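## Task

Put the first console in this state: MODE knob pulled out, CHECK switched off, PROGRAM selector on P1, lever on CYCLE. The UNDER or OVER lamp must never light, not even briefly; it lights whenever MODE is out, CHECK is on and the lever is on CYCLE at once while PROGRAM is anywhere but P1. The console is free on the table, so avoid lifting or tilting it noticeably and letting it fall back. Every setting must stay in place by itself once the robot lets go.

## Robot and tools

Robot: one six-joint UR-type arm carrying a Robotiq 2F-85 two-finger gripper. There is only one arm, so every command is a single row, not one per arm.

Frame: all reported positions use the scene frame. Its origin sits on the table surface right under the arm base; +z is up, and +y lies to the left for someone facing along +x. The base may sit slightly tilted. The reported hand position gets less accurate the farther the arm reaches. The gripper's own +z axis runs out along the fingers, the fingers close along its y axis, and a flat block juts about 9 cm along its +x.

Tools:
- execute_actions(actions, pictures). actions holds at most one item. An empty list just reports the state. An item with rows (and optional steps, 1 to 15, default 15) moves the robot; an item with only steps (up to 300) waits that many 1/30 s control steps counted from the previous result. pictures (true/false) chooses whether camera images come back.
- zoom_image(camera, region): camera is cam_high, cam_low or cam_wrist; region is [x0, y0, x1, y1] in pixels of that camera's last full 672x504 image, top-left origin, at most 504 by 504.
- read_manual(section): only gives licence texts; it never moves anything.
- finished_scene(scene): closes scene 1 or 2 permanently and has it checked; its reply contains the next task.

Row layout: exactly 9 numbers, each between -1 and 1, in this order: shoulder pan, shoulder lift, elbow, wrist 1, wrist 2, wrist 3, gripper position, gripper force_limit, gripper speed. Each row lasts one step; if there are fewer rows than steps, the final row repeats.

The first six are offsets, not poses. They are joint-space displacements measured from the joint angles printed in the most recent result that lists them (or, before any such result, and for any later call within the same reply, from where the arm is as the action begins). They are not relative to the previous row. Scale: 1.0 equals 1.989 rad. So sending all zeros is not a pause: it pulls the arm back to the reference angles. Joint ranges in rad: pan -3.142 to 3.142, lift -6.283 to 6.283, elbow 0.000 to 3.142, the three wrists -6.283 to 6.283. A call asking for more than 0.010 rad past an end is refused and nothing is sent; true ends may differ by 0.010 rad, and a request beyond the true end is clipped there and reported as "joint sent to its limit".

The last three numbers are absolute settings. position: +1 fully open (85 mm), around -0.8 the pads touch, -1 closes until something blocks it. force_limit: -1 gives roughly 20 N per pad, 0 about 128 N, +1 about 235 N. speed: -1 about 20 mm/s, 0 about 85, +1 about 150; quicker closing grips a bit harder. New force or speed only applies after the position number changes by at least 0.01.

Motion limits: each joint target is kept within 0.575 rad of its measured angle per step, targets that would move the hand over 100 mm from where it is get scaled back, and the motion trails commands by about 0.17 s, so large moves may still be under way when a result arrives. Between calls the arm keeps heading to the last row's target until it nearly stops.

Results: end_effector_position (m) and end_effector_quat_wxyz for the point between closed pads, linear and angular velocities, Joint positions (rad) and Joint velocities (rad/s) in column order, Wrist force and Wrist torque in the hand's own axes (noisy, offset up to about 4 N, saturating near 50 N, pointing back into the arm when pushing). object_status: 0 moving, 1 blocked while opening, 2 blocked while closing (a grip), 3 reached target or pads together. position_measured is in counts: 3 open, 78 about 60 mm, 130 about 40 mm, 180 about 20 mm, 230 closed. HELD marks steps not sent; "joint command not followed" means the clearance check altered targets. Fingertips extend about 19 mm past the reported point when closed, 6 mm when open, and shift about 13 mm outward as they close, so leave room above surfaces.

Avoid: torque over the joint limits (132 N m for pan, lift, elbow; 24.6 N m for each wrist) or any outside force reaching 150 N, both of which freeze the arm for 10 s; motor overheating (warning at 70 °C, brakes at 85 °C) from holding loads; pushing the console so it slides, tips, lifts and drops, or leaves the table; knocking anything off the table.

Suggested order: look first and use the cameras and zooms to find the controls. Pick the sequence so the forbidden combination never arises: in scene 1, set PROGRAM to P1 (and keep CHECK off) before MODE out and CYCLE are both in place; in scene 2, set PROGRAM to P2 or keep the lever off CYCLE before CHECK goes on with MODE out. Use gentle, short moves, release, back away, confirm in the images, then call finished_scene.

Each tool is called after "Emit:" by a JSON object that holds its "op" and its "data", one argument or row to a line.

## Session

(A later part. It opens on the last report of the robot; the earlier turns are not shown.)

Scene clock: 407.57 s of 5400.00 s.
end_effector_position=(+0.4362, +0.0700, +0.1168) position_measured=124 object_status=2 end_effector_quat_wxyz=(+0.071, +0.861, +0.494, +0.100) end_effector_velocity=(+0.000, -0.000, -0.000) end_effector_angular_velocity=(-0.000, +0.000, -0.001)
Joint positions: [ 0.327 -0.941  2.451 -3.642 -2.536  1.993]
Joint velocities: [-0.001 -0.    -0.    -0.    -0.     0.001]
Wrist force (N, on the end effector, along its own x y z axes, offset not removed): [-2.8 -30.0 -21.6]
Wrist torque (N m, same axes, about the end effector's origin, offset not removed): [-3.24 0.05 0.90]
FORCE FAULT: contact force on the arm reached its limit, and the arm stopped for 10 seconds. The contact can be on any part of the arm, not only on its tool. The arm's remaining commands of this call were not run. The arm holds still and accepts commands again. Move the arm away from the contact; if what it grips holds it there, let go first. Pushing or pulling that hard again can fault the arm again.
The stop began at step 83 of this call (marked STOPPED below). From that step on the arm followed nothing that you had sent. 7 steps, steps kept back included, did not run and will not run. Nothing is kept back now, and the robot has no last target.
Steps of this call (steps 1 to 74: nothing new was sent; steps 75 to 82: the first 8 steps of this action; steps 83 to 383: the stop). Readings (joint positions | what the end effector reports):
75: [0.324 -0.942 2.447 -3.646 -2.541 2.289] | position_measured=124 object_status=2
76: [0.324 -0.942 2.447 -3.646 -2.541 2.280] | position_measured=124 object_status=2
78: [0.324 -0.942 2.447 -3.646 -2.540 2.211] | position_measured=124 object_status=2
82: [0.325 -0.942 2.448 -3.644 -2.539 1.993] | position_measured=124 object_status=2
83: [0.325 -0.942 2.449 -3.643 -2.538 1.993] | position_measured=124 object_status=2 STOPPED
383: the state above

Emit:
{"op": "execute_actions", "data": {
  "actions": [
    {"rows": [[0,0,0,0,0,-0.06,-1,-0.5,-0.3],[0,0,0,0,0,-0.13,-1,-0.5,-0.3]], "steps": 12}
  ],
  "pictures": false
}}

Emit:
{"op": "execute_actions", "data": {
  "actions": [
    {"rows": [[0,0,0,0,0,0,1,0,0]], "steps": 15}
  ]
}}

Scene clock: 410.80 s of 5400.00 s.
end_effector_position=(+0.4359, +0.0702, +0.1168) position_measured=124 object_status=2 end_effector_quat_wxyz=(+0.082, +0.795, +0.594, +0.091) end_effector_velocity=(+0.000, -0.000, -0.000) end_effector_angular_velocity=(-0.039, +0.004, +0.155)
Joint positions: [ 0.327 -0.941  2.452 -3.641 -2.536  1.753]
Joint velocities: [-0.    0.   -0.   -0.    0.   -0.16]
Wrist force (N, on the end effector, along its own x y z axes, offset not removed): [7.4 -50.0 -50.0]
Wrist torque (N m, same axes, about the end effector's origin, offset not removed): [1.59 -0.23 1.74]
Steps of this call (steps 1 to 85: nothing new was sent; steps 86 to 97: all 12 steps of this action). Readings (joint positions | what the end effector reports):
86: [0.327 -0.941 2.451 -3.642 -2.536 1.992] | position_measured=124 object_status=2
87: [0.327 -0.941 2.451 -3.642 -2.536 1.983] | position_measured=124 object_status=2
89: [0.327 -0.941 2.451 -3.641 -2.536 1.918] | position_measured=124 object_status=2
93: [0.327 -0.941 2.452 -3.641 -2.536 1.794] | position_measured=124 object_status=2
97: the state above

Scene clock: 420.87 s of 5400.00 s.
end_effector_position=(+0.4347, +0.0711, +0.1165) position_measured=3 object_status=3 end_effector_quat_wxyz=(+0.081, +0.794, +0.596, +0.090) end_effector_velocity=(-0.000, -0.000, -0.001) end_effector_angular_velocity=(-0.001, +0.001, +0.000)
Joint positions: [ 0.327 -0.941  2.453 -3.639 -2.535  1.752]
Joint velocities: [-0.001  0.     0.    -0.    -0.    -0.001]
Wrist force (N, on the end effector, along its own x y z axes, offset not removed): [2.9 0.5 0.5]
Wrist torque (N m, same axes, about the end effector's origin, offset not removed): [-0.13 -0.37 0.04]
FORCE FAULT: contact force on the arm reached its limit, and the arm stopped for 10 seconds. The contact can be on any part of the arm, not only on its tool. The arm's remaining commands of this call were not run. The arm holds still and accepts commands again. Move the arm away from the contact; if what it grips holds it there, let go first. Pushing or pulling that hard again can fault the arm again.
The stop began at step 2 of this call (marked STOPPED below). From that step on the arm followed nothing that you had sent. 14 steps, steps kept back included, did not run and will not run. Nothing is kept back now, and the robot has no last target.
Steps of this call (step 1: the first step of this action; steps 2 to 302: the stop). Readings (joint positions | what the end effector reports):
1: [0.327 -0.941 2.452 -3.640 -2.536 1.752] | position_measured=124 object_status=0
2: [0.327 -0.941 2.453 -3.640 -2.535 1.752] | position_measured=123 object_status=0 STOPPED
4: [0.327 -0.941 2.453 -3.639 -2.535 1.752] | position_measured=113 object_status=0
8: [0.327 -0.941 2.453 -3.639 -2.535 1.752] | position_measured=84 object_status=0
302: the state above
camera_calibration (this result's frames):
cam_wrist: T_world_to_cam=[[0.939528, -0.278932, 0.198706, -0.408468], [-0.315917, -0.929894, 0.188397, 0.21937], [0.132226, -0.239778, -0.961781, 0.219803], [0, 0, 0, 1]] pos_world=[0.424006, 0.14276, 0.251239]

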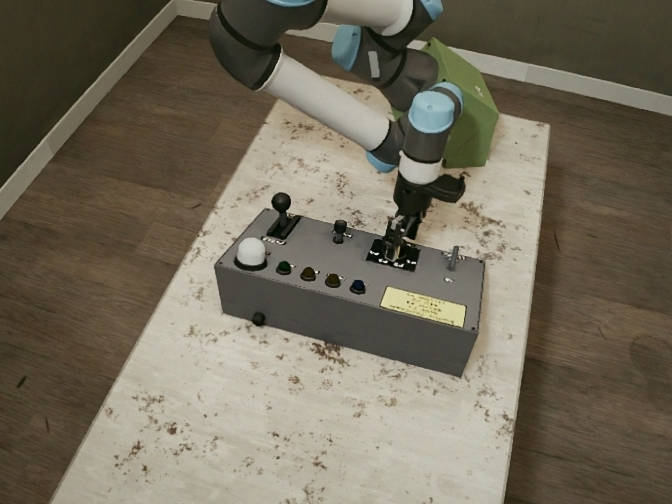

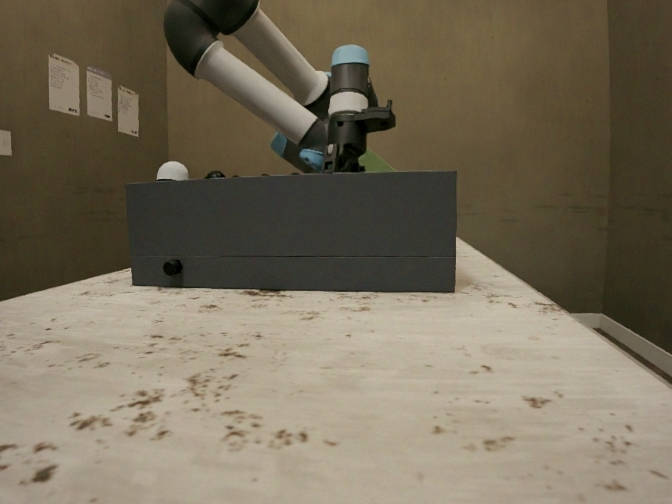

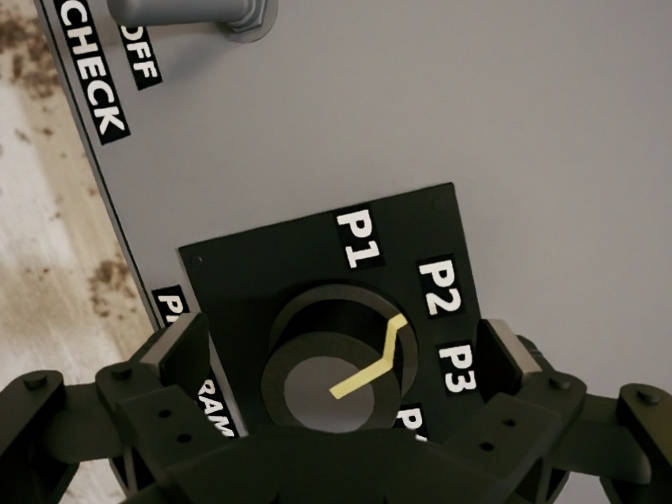

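Emit:
{"op": "execute_actions", "data": {
  "actions": [
    {"rows": [[-0.0025,-0.0077,0.0094,-0.0017,0,0.555,1,0,0]], "steps": 15}
  ],
  "pictures": false
}}

Emit:
{"op": "execute_actions", "data": {
  "actions": [
    {"steps": 20}
  ]
}}

Scene clock: 432.37 s of 5400.00 s.
end_effector_position=(+0.4297, +0.0648, +0.1176) position_measured=3 object_status=3 end_effector_quat_wxyz=(+0.033, +0.976, +0.180, +0.115) end_effector_velocity=(-0.001, -0.001, +0.000) end_effector_angular_velocity=(+0.368, -0.036, -1.516)
Joint positions: [ 0.322 -0.956  2.471 -3.642 -2.535  2.673]
Joint velocities: [-0.001 -0.003  0.003 -0.    -0.     1.56 ]
Wrist force (N, on the end effector, along its own x y z axes, offset not removed): [2.0 -0.3 -1.9]
Wrist torque (N m, same axes, about the end effector's origin, offset not removed): [-0.16 -0.15 0.09]
Steps of this call (steps 1 to 90: nothing new was sent; then 8.00 s passed at rest; steps 91 to 105: all 15 steps of this action). Readings (joint positions | what the end effector reports):
91: [0.327 -0.941 2.454 -3.639 -2.535 1.752] | position_measured=3 object_status=3
92: [0.326 -0.944 2.456 -3.639 -2.535 1.761] | position_measured=3 object_status=3
94: [0.325 -0.949 2.463 -3.640 -2.535 1.831] | position_measured=3 object_status=3
98: [0.323 -0.954 2.469 -3.641 -2.535 2.104] | position_measured=3 object_status=3
105: the state above

Scene clock: 433.03 s of 5400.00 s.
end_effector_position=(+0.4296, +0.0647, +0.1176) position_measured=3 object_status=3 end_effector_quat_wxyz=(+0.023, +0.989, +0.090, +0.117) end_effector_velocity=(+0.000, +0.000, +0.000) end_effector_angular_velocity=(+0.002, -0.001, -0.006)
Joint positions: [ 0.322 -0.956  2.472 -3.642 -2.535  2.855]
Joint velocities: [ 0.001 -0.    -0.    -0.    -0.     0.006]
Wrist force (N, on the end effector, along its own x y z axes, offset not removed): [3.5 -1.0 3.9]
Wrist torque (N m, same axes, about the end effector's origin, offset not removed): [-0.15 -0.47 0.28]
Steps of this call (steps 1 to 20: the robot went on to your last target). Readings (joint positions | what the end effector reports):
1: [0.322 -0.956 2.472 -3.642 -2.535 2.719] | position_measured=3 object_status=3
2: [0.322 -0.956 2.472 -3.642 -2.535 2.753] | position_measured=3 object_status=3
4: [0.322 -0.956 2.472 -3.642 -2.535 2.798] | position_measured=3 object_status=3
8: [0.322 -0.956 2.472 -3.642 -2.535 2.837] | position_measured=3 object_status=3
20: the state above
camera_calibration (this result's frames):
cam_wrist: T_world_to_cam=[[0.180375, -0.983197, 0.0280861, -0.0139211], [-0.983581, -0.180133, 0.0109331, 0.47084], [-0.00569014, -0.029597, -0.999546, 0.270107], [0, 0, 0, 1]] pos_world=[0.467157, 0.0791212, 0.265227]

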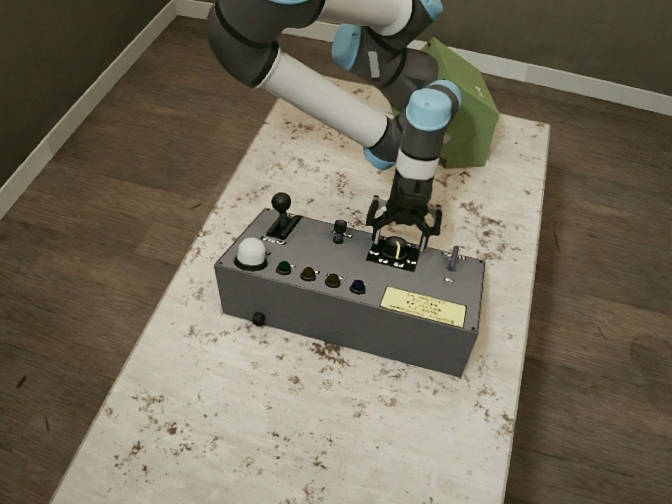

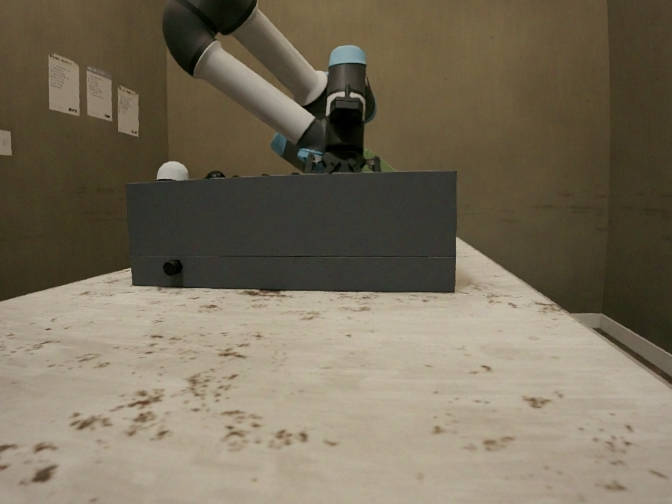

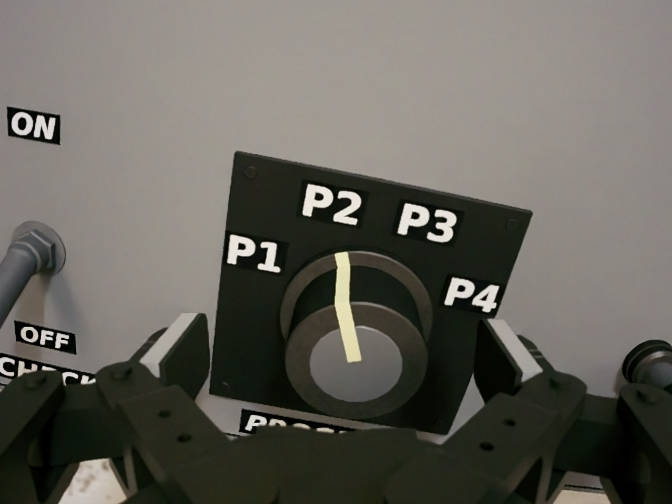

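Emit:
{"op": "execute_actions", "data": {
  "actions": [
    {"rows": [[-0.0033,-0.0087,0.0044,0.0043,0,0,1,0,0]], "steps": 15}
  ],
  "pictures": false
}}

Emit:
{"op": "execute_actions", "data": {
  "actions": [
    {"rows": [[0,0,0,0,0,0,-1,-0.5,-0.3]], "steps": 15}
  ],
  "pictures": false
}}

Emit:
{"op": "execute_actions", "data": {
  "actions": [
    {"steps": 30}
  ],
  "pictures": false
}}

Scene clock: 438.23 s of 5400.00 s.
end_effector_position=(+0.4284, +0.0588, +0.1182) position_measured=3 object_status=3 end_effector_quat_wxyz=(+0.024, +0.989, +0.088, +0.115) end_effector_velocity=(+0.000, -0.001, +0.000) end_effector_angular_velocity=(-0.000, +0.001, -0.002)
Joint positions: [ 0.316 -0.973  2.48  -3.634 -2.535  2.855]
Joint velocities: [-0.001 -0.003  0.001  0.002 -0.     0.001]
Wrist force (N, on the end effector, along its own x y z axes, offset not removed): [0.1 1.6 1.8]
Wrist torque (N m, same axes, about the end effector's origin, offset not removed): [0.18 0.08 0.05]
Steps of this call (steps 1 to 15: the robot went on to your last target; steps 16 to 90: nothing new was sent; then 1.70 s passed at rest; steps 91 to 105: all 15 steps of this action). Readings (joint positions | what the end effector reports):
91: [0.322 -0.957 2.472 -3.642 -2.535 2.855] | position_measured=3 object_status=3
92: [0.321 -0.959 2.474 -3.641 -2.535 2.855] | position_measured=3 object_status=3
94: [0.319 -0.965 2.476 -3.638 -2.535 2.855] | position_measured=3 object_status=3
98: [0.317 -0.971 2.479 -3.635 -2.535 2.855] | position_measured=3 object_status=3
105: the state above

Scene clock: 438.73 s of 5400.00 s.
end_effector_position=(+0.4284, +0.0588, +0.1183) position_measured=74 object_status=0 end_effector_quat_wxyz=(+0.024, +0.989, +0.088, +0.115) end_effector_velocity=(-0.000, +0.000, -0.000) end_effector_angular_velocity=(+0.000, +0.000, -0.001)
Joint positions: [ 0.316 -0.973  2.48  -3.633 -2.535  2.855]
Joint velocities: [-0.     0.     0.    -0.     0.     0.001]
Wrist force (N, on the end effector, along its own x y z axes, offset not removed): [3.5 1.6 3.9]
Wrist torque (N m, same axes, about the end effector's origin, offset not removed): [0.18 -0.42 0.15]
Steps of this call (steps 1 to 15: all 15 steps of this action). Readings (joint positions | what the end effector reports):
1: [0.316 -0.973 2.480 -3.633 -2.535 2.855] | position_measured=3 object_status=0
2: [0.316 -0.973 2.480 -3.633 -2.535 2.855] | position_measured=4 object_status=0
4: [0.316 -0.973 2.480 -3.633 -2.535 2.855] | position_measured=12 object_status=0
8: [0.316 -0.973 2.480 -3.633 -2.535 2.855] | position_measured=34 object_status=0
15: the state above

Scene clock: 439.73 s of 5400.00 s.
end_effector_position=(+0.4283, +0.0588, +0.1183) position_measured=123 object_status=2 end_effector_quat_wxyz=(+0.024, +0.989, +0.088, +0.115) end_effector_velocity=(-0.000, +0.000, -0.000) end_effector_angular_velocity=(-0.000, +0.000, +0.000)
Joint positions: [ 0.316 -0.973  2.48  -3.634 -2.535  2.855]
Joint velocities: [ 0.  0.  0. -0. -0. -0.]
Wrist force (N, on the end effector, along its own x y z axes, offset not removed): [-2.2 -34.4 -34.3]
Wrist torque (N m, same axes, about the end effector's origin, offset not removed): [0.86 -0.40 -0.02]
Steps of this call (steps 1 to 15: the robot went on to your last target; steps 16 to 30: nothing new was sent). Readings (joint positions | what the end effector reports):
1: [0.316 -0.973 2.480 -3.633 -2.535 2.855] | position_measured=80 object_status=0
2: [0.316 -0.973 2.480 -3.633 -2.535 2.855] | position_measured=86 object_status=0
4: [0.316 -0.973 2.480 -3.633 -2.535 2.855] | position_measured=97 object_status=0
8: [0.316 -0.973 2.480 -3.633 -2.534 2.855] | position_measured=120 object_status=0
30: the state above
The arm was judged still, so your last target was given up. Only a new action makes it travel on or press farther. Fingers that are still opening or closing keep moving.

No fault. Rotate.

Emit:
{"op": "execute_actions", "data": {
  "actions": [
    {"rows": [[0,0,0,0,0,-0.08,-1,-0.5,-0.3],[0,0,0,0,0,-0.16,-1,-0.5,-0.3],[0,0,0,0,0,-0.24,-1,-0.5,-0.3],[0,0,0,0,0,-0.32,-1,-0.5,-0.3]], "steps": 15}
  ]
}}

Scene clock: 442.80 s of 5400.00 s.
end_effector_position=(+0.4284, +0.0587, +0.1182) position_measured=123 object_status=2 end_effector_quat_wxyz=(+0.057, +0.919, +0.376, +0.103) end_effector_velocity=(-0.000, -0.000, -0.000) end_effector_angular_velocity=(-0.076, +0.009, +0.318)
Joint positions: [ 0.316 -0.973  2.48  -3.634 -2.535  2.257]
Joint velocities: [-0.001 -0.     0.     0.    -0.    -0.328]
Wrist force (N, on the end effector, along its own x y z axes, offset not removed): [17.6 -24.3 0.5]
Wrist torque (N m, same axes, about the end effector's origin, offset not removed): [-2.64 0.33 0.40]
Steps of this call (steps 1 to 77: nothing new was sent; steps 78 to 92: all 15 steps of this action). Readings (joint positions | what the end effector reports):
78: [0.316 -0.973 2.480 -3.634 -2.535 2.854] | position_measured=123 object_status=2
79: [0.316 -0.973 2.480 -3.634 -2.535 2.845] | position_measured=123 object_status=2
81: [0.316 -0.973 2.480 -3.634 -2.535 2.776] | position_measured=123 object_status=2
85: [0.316 -0.973 2.480 -3.634 -2.535 2.505] | position_measured=123 object_status=2
92: the state above
camera_calibration (this result's frames):
cam_wrist: T_world_to_cam=[[0.686608, -0.712734, 0.143456, -0.265978], [-0.726295, -0.681287, 0.0913426, 0.378281], [0.0326319, -0.166908, -0.985432, 0.260491], [0, 0, 0, 1]] pos_world=[0.448866, 0.111624, 0.2603]

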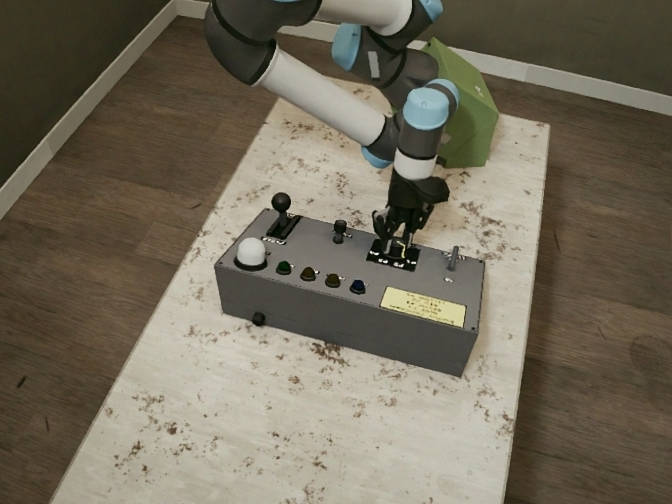

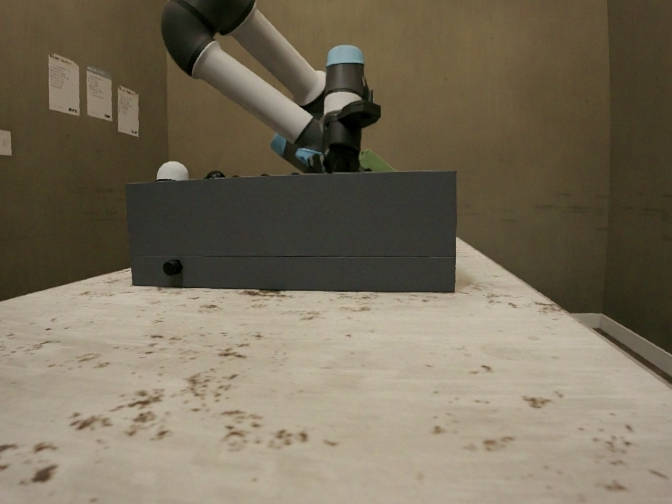

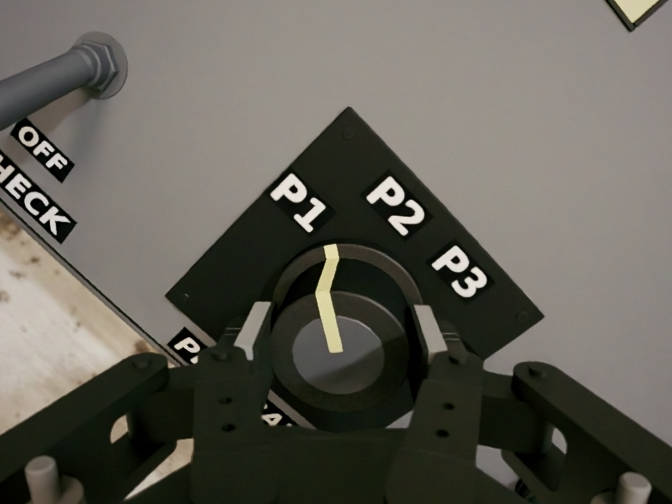

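Emit:
{"op": "execute_actions", "data": {
  "actions": [
    {"rows": [[0,0,0,0,0,0,1,0,1],[0,0,0,0,0,0,1,0,1],[0,0,0,0,0,0,1,0,1],[0,0,0,0,0,0,1,0,1],[0,0,0,0,0,0,1,0,1],[0,0,0,0,0,0,1,0,1],[0,0,0,0,0,0,1,0,1],[0.035,-0.0326,0.0128,0.0197,0,0.3,1,0,1]], "steps": 15}
  ],
  "pictures": false
}}

Scene clock: 456.80 s of 5400.00 s.
end_effector_position=(+0.4274, +0.0626, +0.1461) position_measured=4 object_status=0 end_effector_quat_wxyz=(+0.032, +0.964, +0.227, +0.134) end_effector_velocity=(-0.002, +0.007, +0.048) end_effector_angular_velocity=(+0.596, -0.077, -1.922)
Joint positions: [ 0.374 -1.027  2.502 -3.601 -2.535  2.603]
Joint velocities: [ 0.101 -0.091  0.034  0.053  0.     2.057]
Wrist force (N, on the end effector, along its own x y z axes, offset not removed): [0.8 -0.4 0.7]
Wrist torque (N m, same axes, about the end effector's origin, offset not removed): [-0.06 -0.16 -0.11]
Steps of this call (steps 1 to 30: the robot went on to your last target; steps 31 to 90: nothing new was sent; then 10.50 s passed at rest; steps 91 to 105: all 15 steps of this action). Readings (joint positions | what the end effector reports):
91: [0.316 -0.973 2.480 -3.634 -2.535 2.219] | position_measured=123 object_status=0
92: [0.316 -0.973 2.480 -3.633 -2.535 2.224] | position_measured=122 object_status=0
94: [0.316 -0.973 2.480 -3.633 -2.535 2.238] | position_measured=104 object_status=0
98: [0.317 -0.974 2.481 -3.633 -2.535 2.252] | position_measured=54 object_status=0
105: the state above

Emit:
{"op": "execute_actions", "data": {
  "actions": [
    {"rows": [[-0.063,-0.194,0.0777,0.1164,0,0,1,0,1]], "steps": 15}
  ],
  "pictures": false
}}

Emit:
{"op": "execute_actions", "data": {
  "actions": [
    {"steps": 20}
  ]
}}

Scene clock: 462.53 s of 5400.00 s.
end_effector_position=(+0.3881, -0.0430, +0.1583) position_measured=3 object_status=3 end_effector_quat_wxyz=(+0.045, +0.976, +0.193, +0.085) end_effector_velocity=(-0.010, -0.030, +0.007) end_effector_angular_velocity=(-0.021, +0.011, +0.026)
Joint positions: [ 0.252 -1.399  2.652 -3.376 -2.535  2.61 ]
Joint velocities: [-0.032 -0.118  0.035  0.057 -0.    -0.067]
Wrist force (N, on the end effector, along its own x y z axes, offset not removed): [-2.1 1.1 0.2]
Wrist torque (N m, same axes, about the end effector's origin, offset not removed): [0.12 0.33 -0.07]
Steps of this call (steps 1 to 30: the robot went on to your last target; steps 31 to 90: nothing new was sent; then 2.23 s passed at rest; steps 91 to 105: all 15 steps of this action). Readings (joint positions | what the end effector reports):
91: [0.385 -1.039 2.506 -3.594 -2.535 2.853] | position_measured=3 object_status=3
92: [0.376 -1.048 2.515 -3.585 -2.535 2.844] | position_measured=3 object_status=3
94: [0.334 -1.116 2.561 -3.525 -2.535 2.780] | position_measured=3 object_status=3
98: [0.276 -1.309 2.626 -3.420 -2.535 2.661] | position_measured=3 object_status=3
105: the state above

Scene clock: 463.20 s of 5400.00 s.
end_effector_position=(+0.3869, -0.0464, +0.1591) position_measured=3 object_status=3 end_effector_quat_wxyz=(+0.045, +0.976, +0.195, +0.084) end_effector_velocity=(+0.000, -0.000, +0.000) end_effector_angular_velocity=(+0.000, -0.000, +0.000)
Joint positions: [ 0.248 -1.413  2.656 -3.369 -2.535  2.603]
Joint velocities: [ 0. -0. -0. -0.  0. -0.]
Wrist force (N, on the end effector, along its own x y z axes, offset not removed): [1.7 -1.1 -0.6]
Wrist torque (N m, same axes, about the end effector's origin, offset not removed): [-0.17 -0.17 0.05]
Steps of this call (steps 1 to 20: the robot went on to your last target). Readings (joint positions | what the end effector reports):
1: [0.251 -1.403 2.653 -3.374 -2.535 2.608] | position_measured=3 object_status=3
2: [0.251 -1.405 2.654 -3.373 -2.535 2.607] | position_measured=3 object_status=3
4: [0.250 -1.409 2.655 -3.371 -2.535 2.605] | position_measured=3 object_status=3
8: [0.249 -1.412 2.656 -3.370 -2.535 2.603] | position_measured=3 object_status=3
20: the state above
camera_calibration (this result's frames):
cam_wrist: T_world_to_cam=[[0.378007, -0.922051, 0.0832628, -0.198996], [-0.924127, -0.370385, 0.0938333, 0.363379], [-0.0556797, -0.112415, -0.9921, 0.322409], [0, 0, 0, 1]] pos_world=[0.428981, -0.0126503, 0.302334]

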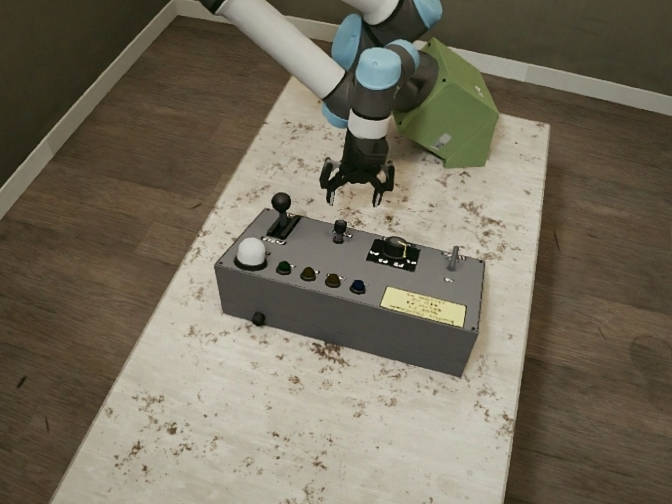

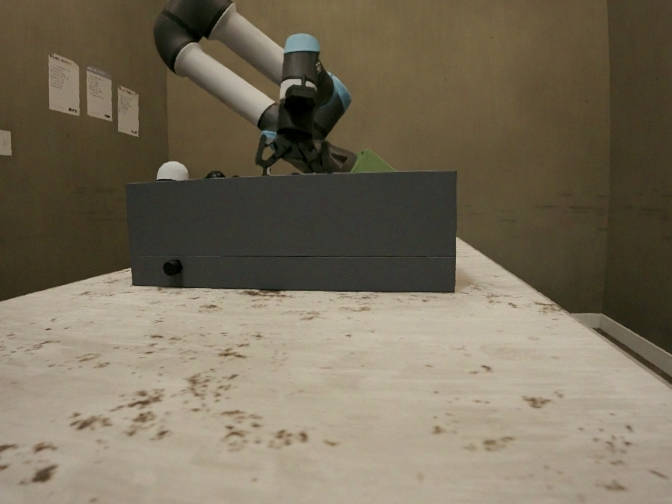

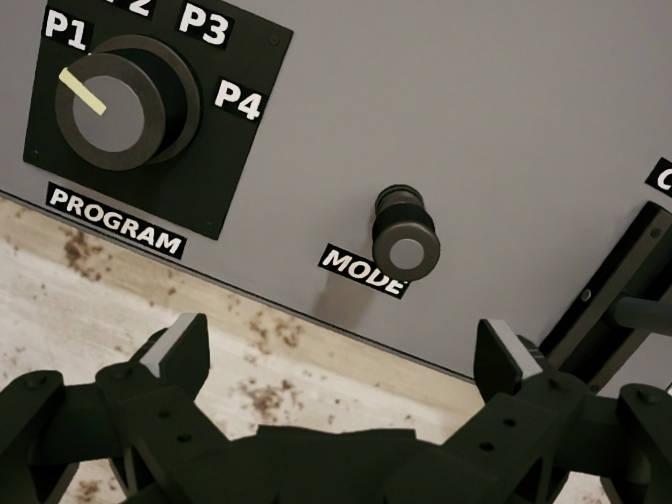

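Emit:
{"op": "execute_actions", "data": {
  "actions": [
    {"rows": [[-0.055,0.0186,-0.0405,0.0219,0,0,1,0,1]], "steps": 15}
  ],
  "pictures": false
}}

Emit:
{"op": "execute_actions", "data": {
  "actions": [
    {"steps": 20}
  ]
}}

Scene clock: 472.47 s of 5400.00 s.
end_effector_position=(+0.4088, -0.0679, +0.1257) position_measured=3 object_status=3 end_effector_quat_wxyz=(+0.057, +0.983, +0.167, +0.040) end_effector_velocity=(+0.004, -0.005, -0.007) end_effector_angular_velocity=(-0.007, +0.016, -0.014)
Joint positions: [ 0.142 -1.377  2.578 -3.326 -2.535  2.603]
Joint velocities: [-0.023  0.007 -0.016  0.007  0.    -0.   ]
Wrist force (N, on the end effector, along its own x y z axes, offset not removed): [1.1 1.5 3.0]
Wrist torque (N m, same axes, about the end effector's origin, offset not removed): [0.28 -0.19 -0.09]
Steps of this call (steps 1 to 15: the robot went on to your last target; steps 16 to 90: nothing new was sent; then 5.77 s passed at rest; steps 91 to 105: all 15 steps of this action). Readings (joint positions | what the end effector reports):
91: [0.248 -1.413 2.656 -3.368 -2.535 2.603] | position_measured=3 object_status=3
92: [0.239 -1.407 2.648 -3.362 -2.535 2.603] | position_measured=3 object_status=3
94: [0.201 -1.395 2.619 -3.347 -2.535 2.603] | position_measured=3 object_status=3
98: [0.158 -1.382 2.589 -3.332 -2.535 2.603] | position_measured=3 object_status=3
105: the state above

Scene clock: 473.13 s of 5400.00 s.
end_effector_position=(+0.4093, -0.0685, +0.1249) position_measured=3 object_status=3 end_effector_quat_wxyz=(+0.057, +0.984, +0.166, +0.039) end_effector_velocity=(+0.000, +0.000, +0.000) end_effector_angular_velocity=(+0.000, -0.001, -0.000)
Joint positions: [ 0.139 -1.376  2.576 -3.326 -2.535  2.603]
Joint velocities: [ 0.001  0.    -0.001 -0.    -0.     0.001]
Wrist force (N, on the end effector, along its own x y z axes, offset not removed): [-0.7 -1.7 2.0]
Wrist torque (N m, same axes, about the end effector's origin, offset not removed): [-0.33 0.22 0.10]
Steps of this call (steps 1 to 15: the robot went on to your last target; steps 16 to 20: nothing new was sent). Readings (joint positions | what the end effector reports):
1: [0.141 -1.377 2.577 -3.326 -2.535 2.603] | position_measured=3 object_status=3
2: [0.141 -1.377 2.577 -3.326 -2.535 2.603] | position_measured=3 object_status=3
4: [0.140 -1.376 2.576 -3.326 -2.535 2.603] | position_measured=3 object_status=3
8: [0.139 -1.376 2.576 -3.326 -2.535 2.603] | position_measured=3 object_status=3
20: the state above
The arm was judged still, so your last target was given up. Only a new action makes it travel on or press farther. Fingers that are still opening or closing keep moving.
camera_calibration (this result's frames):
cam_wrist: T_world_to_cam=[[0.32422, -0.941896, 0.0878194, -0.204899], [-0.935049, -0.305016, 0.180691, 0.377172], [-0.143406, -0.140699, -0.979611, 0.319574], [0, 0, 0, 1]] pos_world=[0.464936, -0.0329862, 0.262901]

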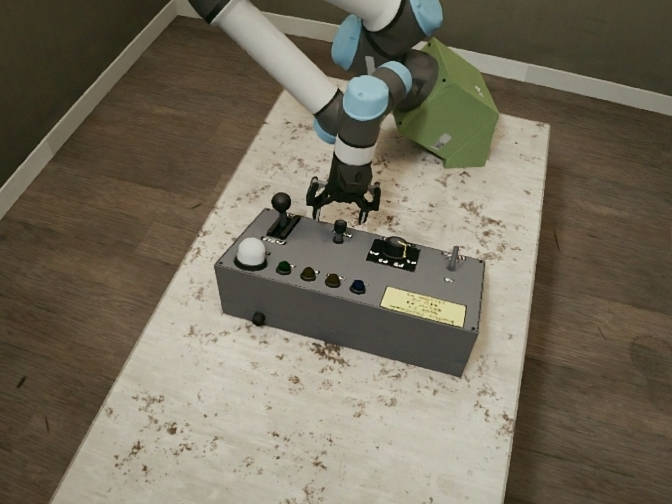

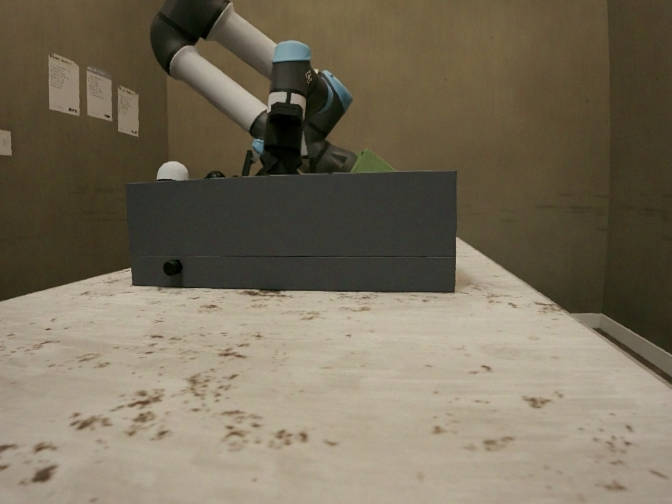

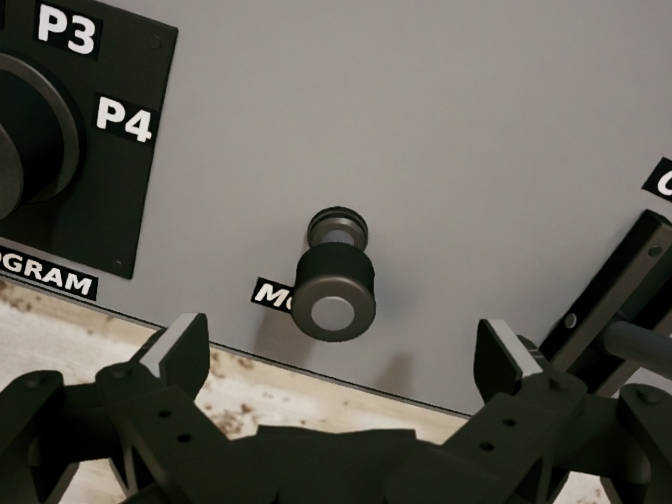

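Emit:
{"op": "execute_actions", "data": {
  "actions": [
    {"rows": [[-0.004,0.0146,-0.0158,0.0013,0,0,1,0,1]], "steps": 15}
  ],
  "pictures": false
}}

Emit:
{"op": "execute_actions", "data": {
  "actions": [
    {"rows": [[0,0,0,0,0,0,-1,-0.3,0]], "steps": 15}
  ],
  "pictures": false
}}

Emit:
{"op": "execute_actions", "data": {
  "actions": [
    {"steps": 30}
  ]
}}

Scene clock: 480.87 s of 5400.00 s.
end_effector_position=(+0.4198, -0.0662, +0.1183) position_measured=3 object_status=3 end_effector_quat_wxyz=(+0.058, +0.984, +0.164, +0.036) end_effector_velocity=(+0.002, +0.001, -0.001) end_effector_angular_velocity=(-0.000, +0.002, +0.000)
Joint positions: [ 0.131 -1.348  2.545 -3.323 -2.535  2.603]
Joint velocities: [-0.002  0.006 -0.005  0.     0.    -0.001]
Wrist force (N, on the end effector, along its own x y z axes, offset not removed): [2.5 2.1 1.4]
Wrist torque (N m, same axes, about the end effector's origin, offset not removed): [0.21 -0.36 -0.04]
Steps of this call (steps 1 to 90: nothing new was sent; then 4.23 s passed at rest; steps 91 to 105: all 15 steps of this action). Readings (joint positions | what the end effector reports):
91: [0.139 -1.375 2.575 -3.325 -2.535 2.603] | position_measured=3 object_status=3
92: [0.138 -1.371 2.570 -3.325 -2.535 2.603] | position_measured=3 object_status=3
94: [0.135 -1.361 2.560 -3.324 -2.535 2.603] | position_measured=3 object_status=3
98: [0.132 -1.352 2.549 -3.323 -2.535 2.603] | position_measured=3 object_status=3
105: the state above

Scene clock: 481.37 s of 5400.00 s.
end_effector_position=(+0.4199, -0.0662, +0.1183) position_measured=96 object_status=0 end_effector_quat_wxyz=(+0.058, +0.984, +0.164, +0.036) end_effector_velocity=(+0.000, -0.000, -0.000) end_effector_angular_velocity=(-0.000, -0.000, -0.001)
Joint positions: [ 0.131 -1.348  2.545 -3.323 -2.535  2.603]
Joint velocities: [-0.    -0.     0.    -0.     0.     0.001]
Wrist force (N, on the end effector, along its own x y z axes, offset not removed): [2.5 0.8 1.0]
Wrist torque (N m, same axes, about the end effector's origin, offset not removed): [0.14 -0.34 0.07]
Steps of this call (steps 1 to 15: all 15 steps of this action). Readings (joint positions | what the end effector reports):
1: [0.131 -1.348 2.545 -3.323 -2.535 2.603] | position_measured=3 object_status=0
2: [0.131 -1.348 2.545 -3.323 -2.535 2.603] | position_measured=4 object_status=0
4: [0.131 -1.348 2.545 -3.323 -2.535 2.603] | position_measured=14 object_status=0
8: [0.131 -1.348 2.545 -3.323 -2.535 2.603] | position_measured=43 object_status=0
15: the state above

Scene clock: 482.37 s of 5400.00 s.
end_effector_position=(+0.4198, -0.0661, +0.1184) position_measured=172 object_status=2 end_effector_quat_wxyz=(+0.058, +0.984, +0.164, +0.036) end_effector_velocity=(+0.000, -0.000, -0.000) end_effector_angular_velocity=(-0.000, -0.000, +0.000)
Joint positions: [ 0.131 -1.348  2.545 -3.323 -2.535  2.603]
Joint velocities: [-0.     0.    -0.    -0.     0.    -0.001]
Wrist force (N, on the end effector, along its own x y z axes, offset not removed): [-8.9 -50.0 -40.5]
Wrist torque (N m, same axes, about the end effector's origin, offset not removed): [1.59 0.43 -0.84]
Steps of this call (steps 1 to 15: the robot went on to your last target; steps 16 to 30: nothing new was sent). Readings (joint positions | what the end effector reports):
1: [0.131 -1.348 2.545 -3.323 -2.535 2.603] | position_measured=103 object_status=0
2: [0.131 -1.348 2.545 -3.323 -2.535 2.603] | position_measured=111 object_status=0
4: [0.131 -1.348 2.545 -3.323 -2.535 2.603] | position_measured=126 object_status=0
8: [0.131 -1.348 2.545 -3.323 -2.534 2.603] | position_measured=156 object_status=0
30: the state above
The arm was judged still, so your last target was given up. Only a new action makes it travel on or press farther. Fingers that are still opening or closing keep moving.
camera_calibration (this result's frames):
cam_wrist: T_world_to_cam=[[0.3207, -0.943064, 0.088213, -0.204105], [-0.935269, -0.300567, 0.186898, 0.388524], [-0.149743, -0.142441, -0.978411, 0.317444], [0, 0, 0, 1]] pos_world=[0.476367, -0.0304898, 0.255981]

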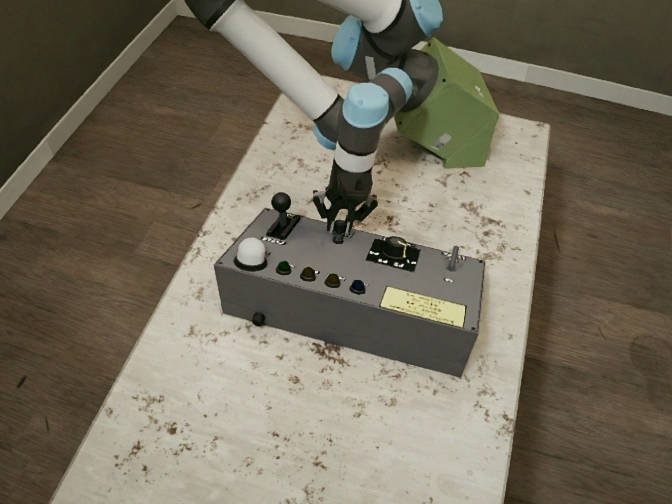

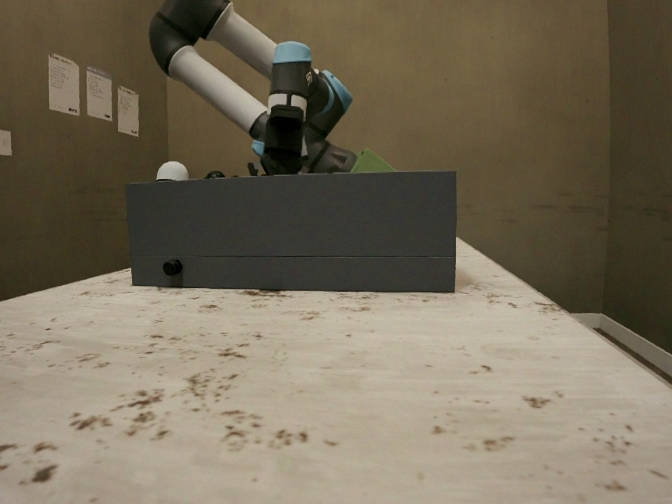

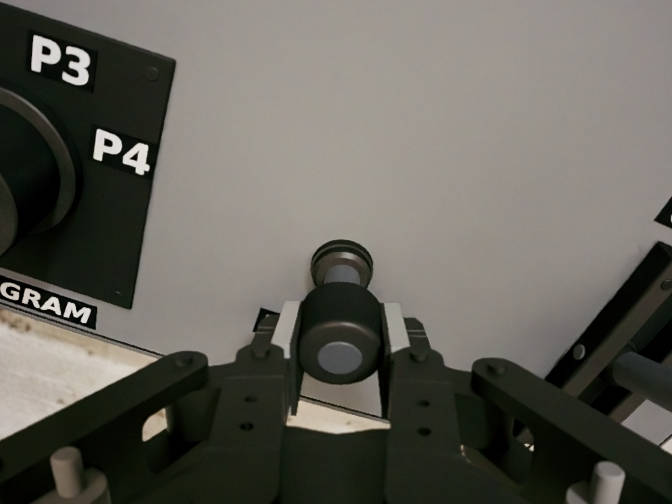

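Emit:
{"op": "execute_actions", "data": {
  "actions": [
    {"rows": [[0.0126,-0.0132,0.0045,0.0087,0,0,-1,-0.3,0]], "steps": 15}
  ]
}}

Scene clock: 486.30 s of 5400.00 s.
end_effector_position=(+0.4194, -0.0640, +0.1293) position_measured=172 object_status=2 end_effector_quat_wxyz=(+0.056, +0.983, +0.171, +0.046) end_effector_velocity=(-0.000, +0.001, +0.002) end_effector_angular_velocity=(+0.001, -0.002, +0.005)
Joint positions: [ 0.156 -1.373  2.554 -3.306 -2.535  2.603]
Joint velocities: [ 0.005 -0.004  0.002  0.003  0.    -0.001]
Wrist force (N, on the end effector, along its own x y z axes, offset not removed): [-43.3 32.5 11.9]
Wrist torque (N m, same axes, about the end effector's origin, offset not removed): [0.16 -0.65 0.66]
Steps of this call (steps 1 to 90: nothing new was sent; then 0.43 s passed at rest; steps 91 to 105: all 15 steps of this action). Readings (joint positions | what the end effector reports):
91: [0.132 -1.348 2.545 -3.323 -2.535 2.603] | position_measured=172 object_status=2
92: [0.135 -1.352 2.546 -3.321 -2.536 2.603] | position_measured=172 object_status=2
94: [0.143 -1.362 2.549 -3.315 -2.537 2.603] | position_measured=172 object_status=2
98: [0.152 -1.370 2.552 -3.309 -2.536 2.603] | position_measured=172 object_status=2
105: the state above
camera_calibration (this result's frames):
cam_wrist: T_world_to_cam=[[0.332574, -0.939069, 0.0868593, -0.207547], [-0.934059, -0.315287, 0.167714, 0.387769], [-0.13011, -0.136909, -0.982002, 0.320936], [0, 0, 0, 1]] pos_world=[0.472981, -0.0287038, 0.268153]

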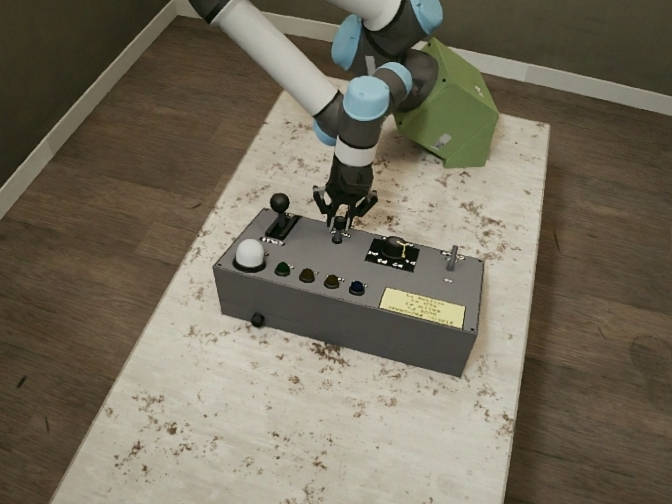

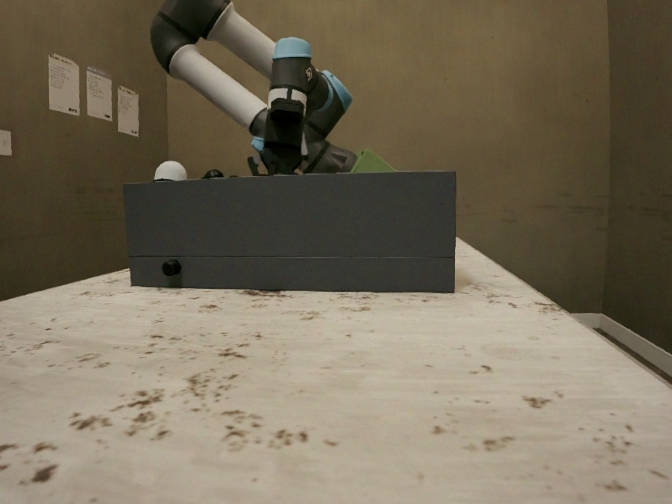

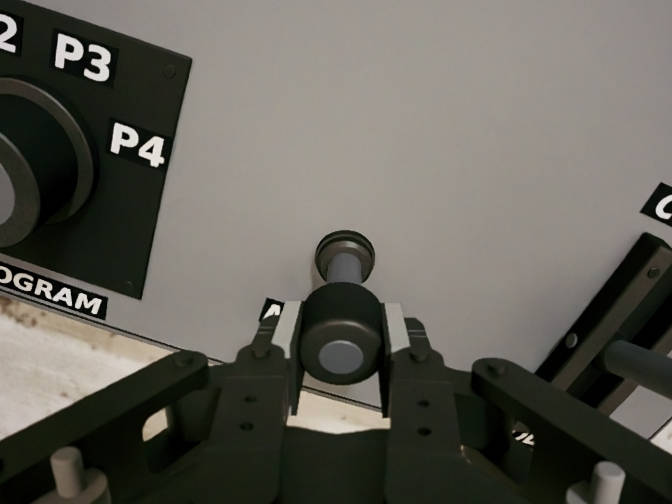

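Emit:
{"op": "execute_actions", "data": {
  "actions": [
    {"rows": [[0,0,0,0,0,0,1,0,1],[0,0,0,0,0,0,1,0,1],[0,0,0,0,0,0,1,0,1],[0,0,0,0,0,0,1,0,1],[0,0,0,0,0,0,1,0,1],[0,0,0,0,0,0,1,0,1],[0,0,0,0,0,0,1,0,1],[0.03,-0.03,0.01,0.02,0,0,1,0,1]], "steps": 15}
  ],
  "pictures": false
}}

Emit:
{"op": "execute_actions", "data": {
  "actions": [
    {"steps": 15}
  ]
}}

Scene clock: 491.13 s of 5400.00 s.
end_effector_position=(+0.4178, -0.0593, +0.1507) position_measured=13 object_status=0 end_effector_quat_wxyz=(+0.050, +0.979, +0.184, +0.066) end_effector_velocity=(-0.003, +0.007, +0.035) end_effector_angular_velocity=(+0.026, -0.062, +0.048)
Joint positions: [ 0.206 -1.423  2.571 -3.273 -2.535  2.603]
Joint velocities: [ 0.083 -0.084  0.027  0.054 -0.    -0.001]
Wrist force (N, on the end effector, along its own x y z axes, offset not removed): [0.4 -0.6 1.3]
Wrist torque (N m, same axes, about the end effector's origin, offset not removed): [-0.11 0.02 0.10]
Steps of this call (steps 1 to 15: the robot went on to your last target; steps 16 to 90: nothing new was sent; then 1.33 s passed at rest; steps 91 to 105: all 15 steps of this action). Readings (joint positions | what the end effector reports):
91: [0.157 -1.374 2.554 -3.306 -2.535 2.603] | position_measured=172 object_status=0
92: [0.157 -1.374 2.554 -3.306 -2.534 2.603] | position_measured=171 object_status=0
94: [0.157 -1.374 2.554 -3.306 -2.534 2.603] | position_measured=152 object_status=0
98: [0.157 -1.374 2.554 -3.305 -2.535 2.603] | position_measured=102 object_status=0
105: the state above

Scene clock: 491.63 s of 5400.00 s.
end_effector_position=(+0.4174, -0.0585, +0.1548) position_measured=3 object_status=3 end_effector_quat_wxyz=(+0.049, +0.979, +0.186, +0.070) end_effector_velocity=(+0.000, +0.000, +0.001) end_effector_angular_velocity=(+0.001, -0.002, -0.001)
Joint positions: [ 0.215 -1.433  2.574 -3.266 -2.535  2.603]
Joint velocities: [ 0.002 -0.001 -0.     0.001  0.     0.001]
Wrist force (N, on the end effector, along its own x y z axes, offset not removed): [0.2 -0.6 0.5]
Wrist torque (N m, same axes, about the end effector's origin, offset not removed): [-0.17 0.06 0.03]
Steps of this call (steps 1 to 15: the robot went on to your last target). Readings (joint positions | what the end effector reports):
1: [0.208 -1.426 2.571 -3.271 -2.535 2.603] | position_measured=8 object_status=0
2: [0.210 -1.428 2.572 -3.270 -2.535 2.603] | position_measured=6 object_status=0
4: [0.212 -1.430 2.573 -3.268 -2.535 2.603] | position_measured=4 object_status=0
8: [0.214 -1.432 2.573 -3.267 -2.535 2.603] | position_measured=3 object_status=0
15: the state above
The arm was judged still, so your last target was given up. Only a new action makes it travel on or press farther. Fingers that are still opening or closing keep moving.
camera_calibration (this result's frames):
cam_wrist: T_world_to_cam=[[0.36191, -0.928404, 0.0841823, -0.215081], [-0.928572, -0.35105, 0.120493, 0.386324], [-0.0823141, -0.121777, -0.989138, 0.328508], [0, 0, 0, 1]] pos_world=[0.46361, -0.0240584, 0.296496]

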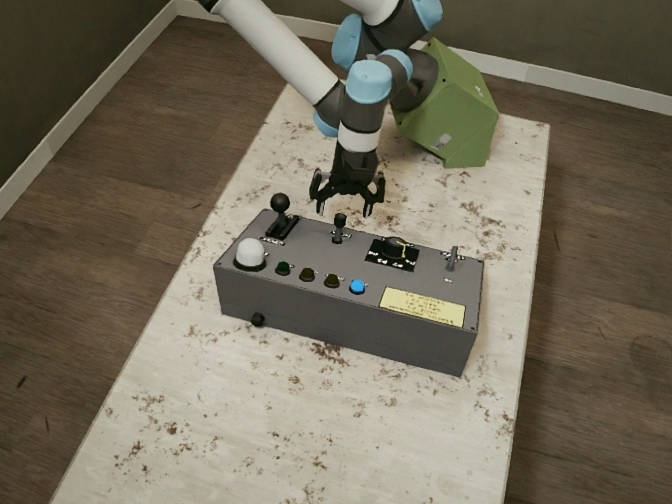

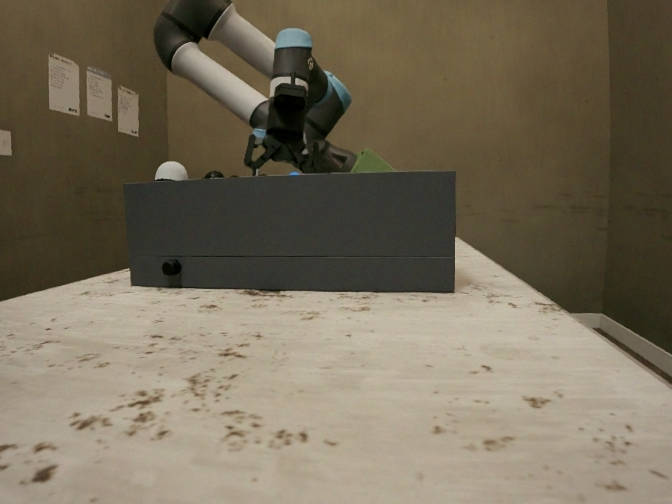

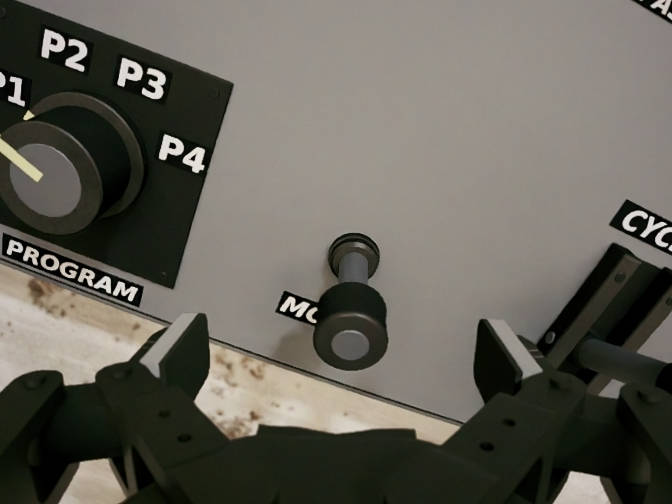

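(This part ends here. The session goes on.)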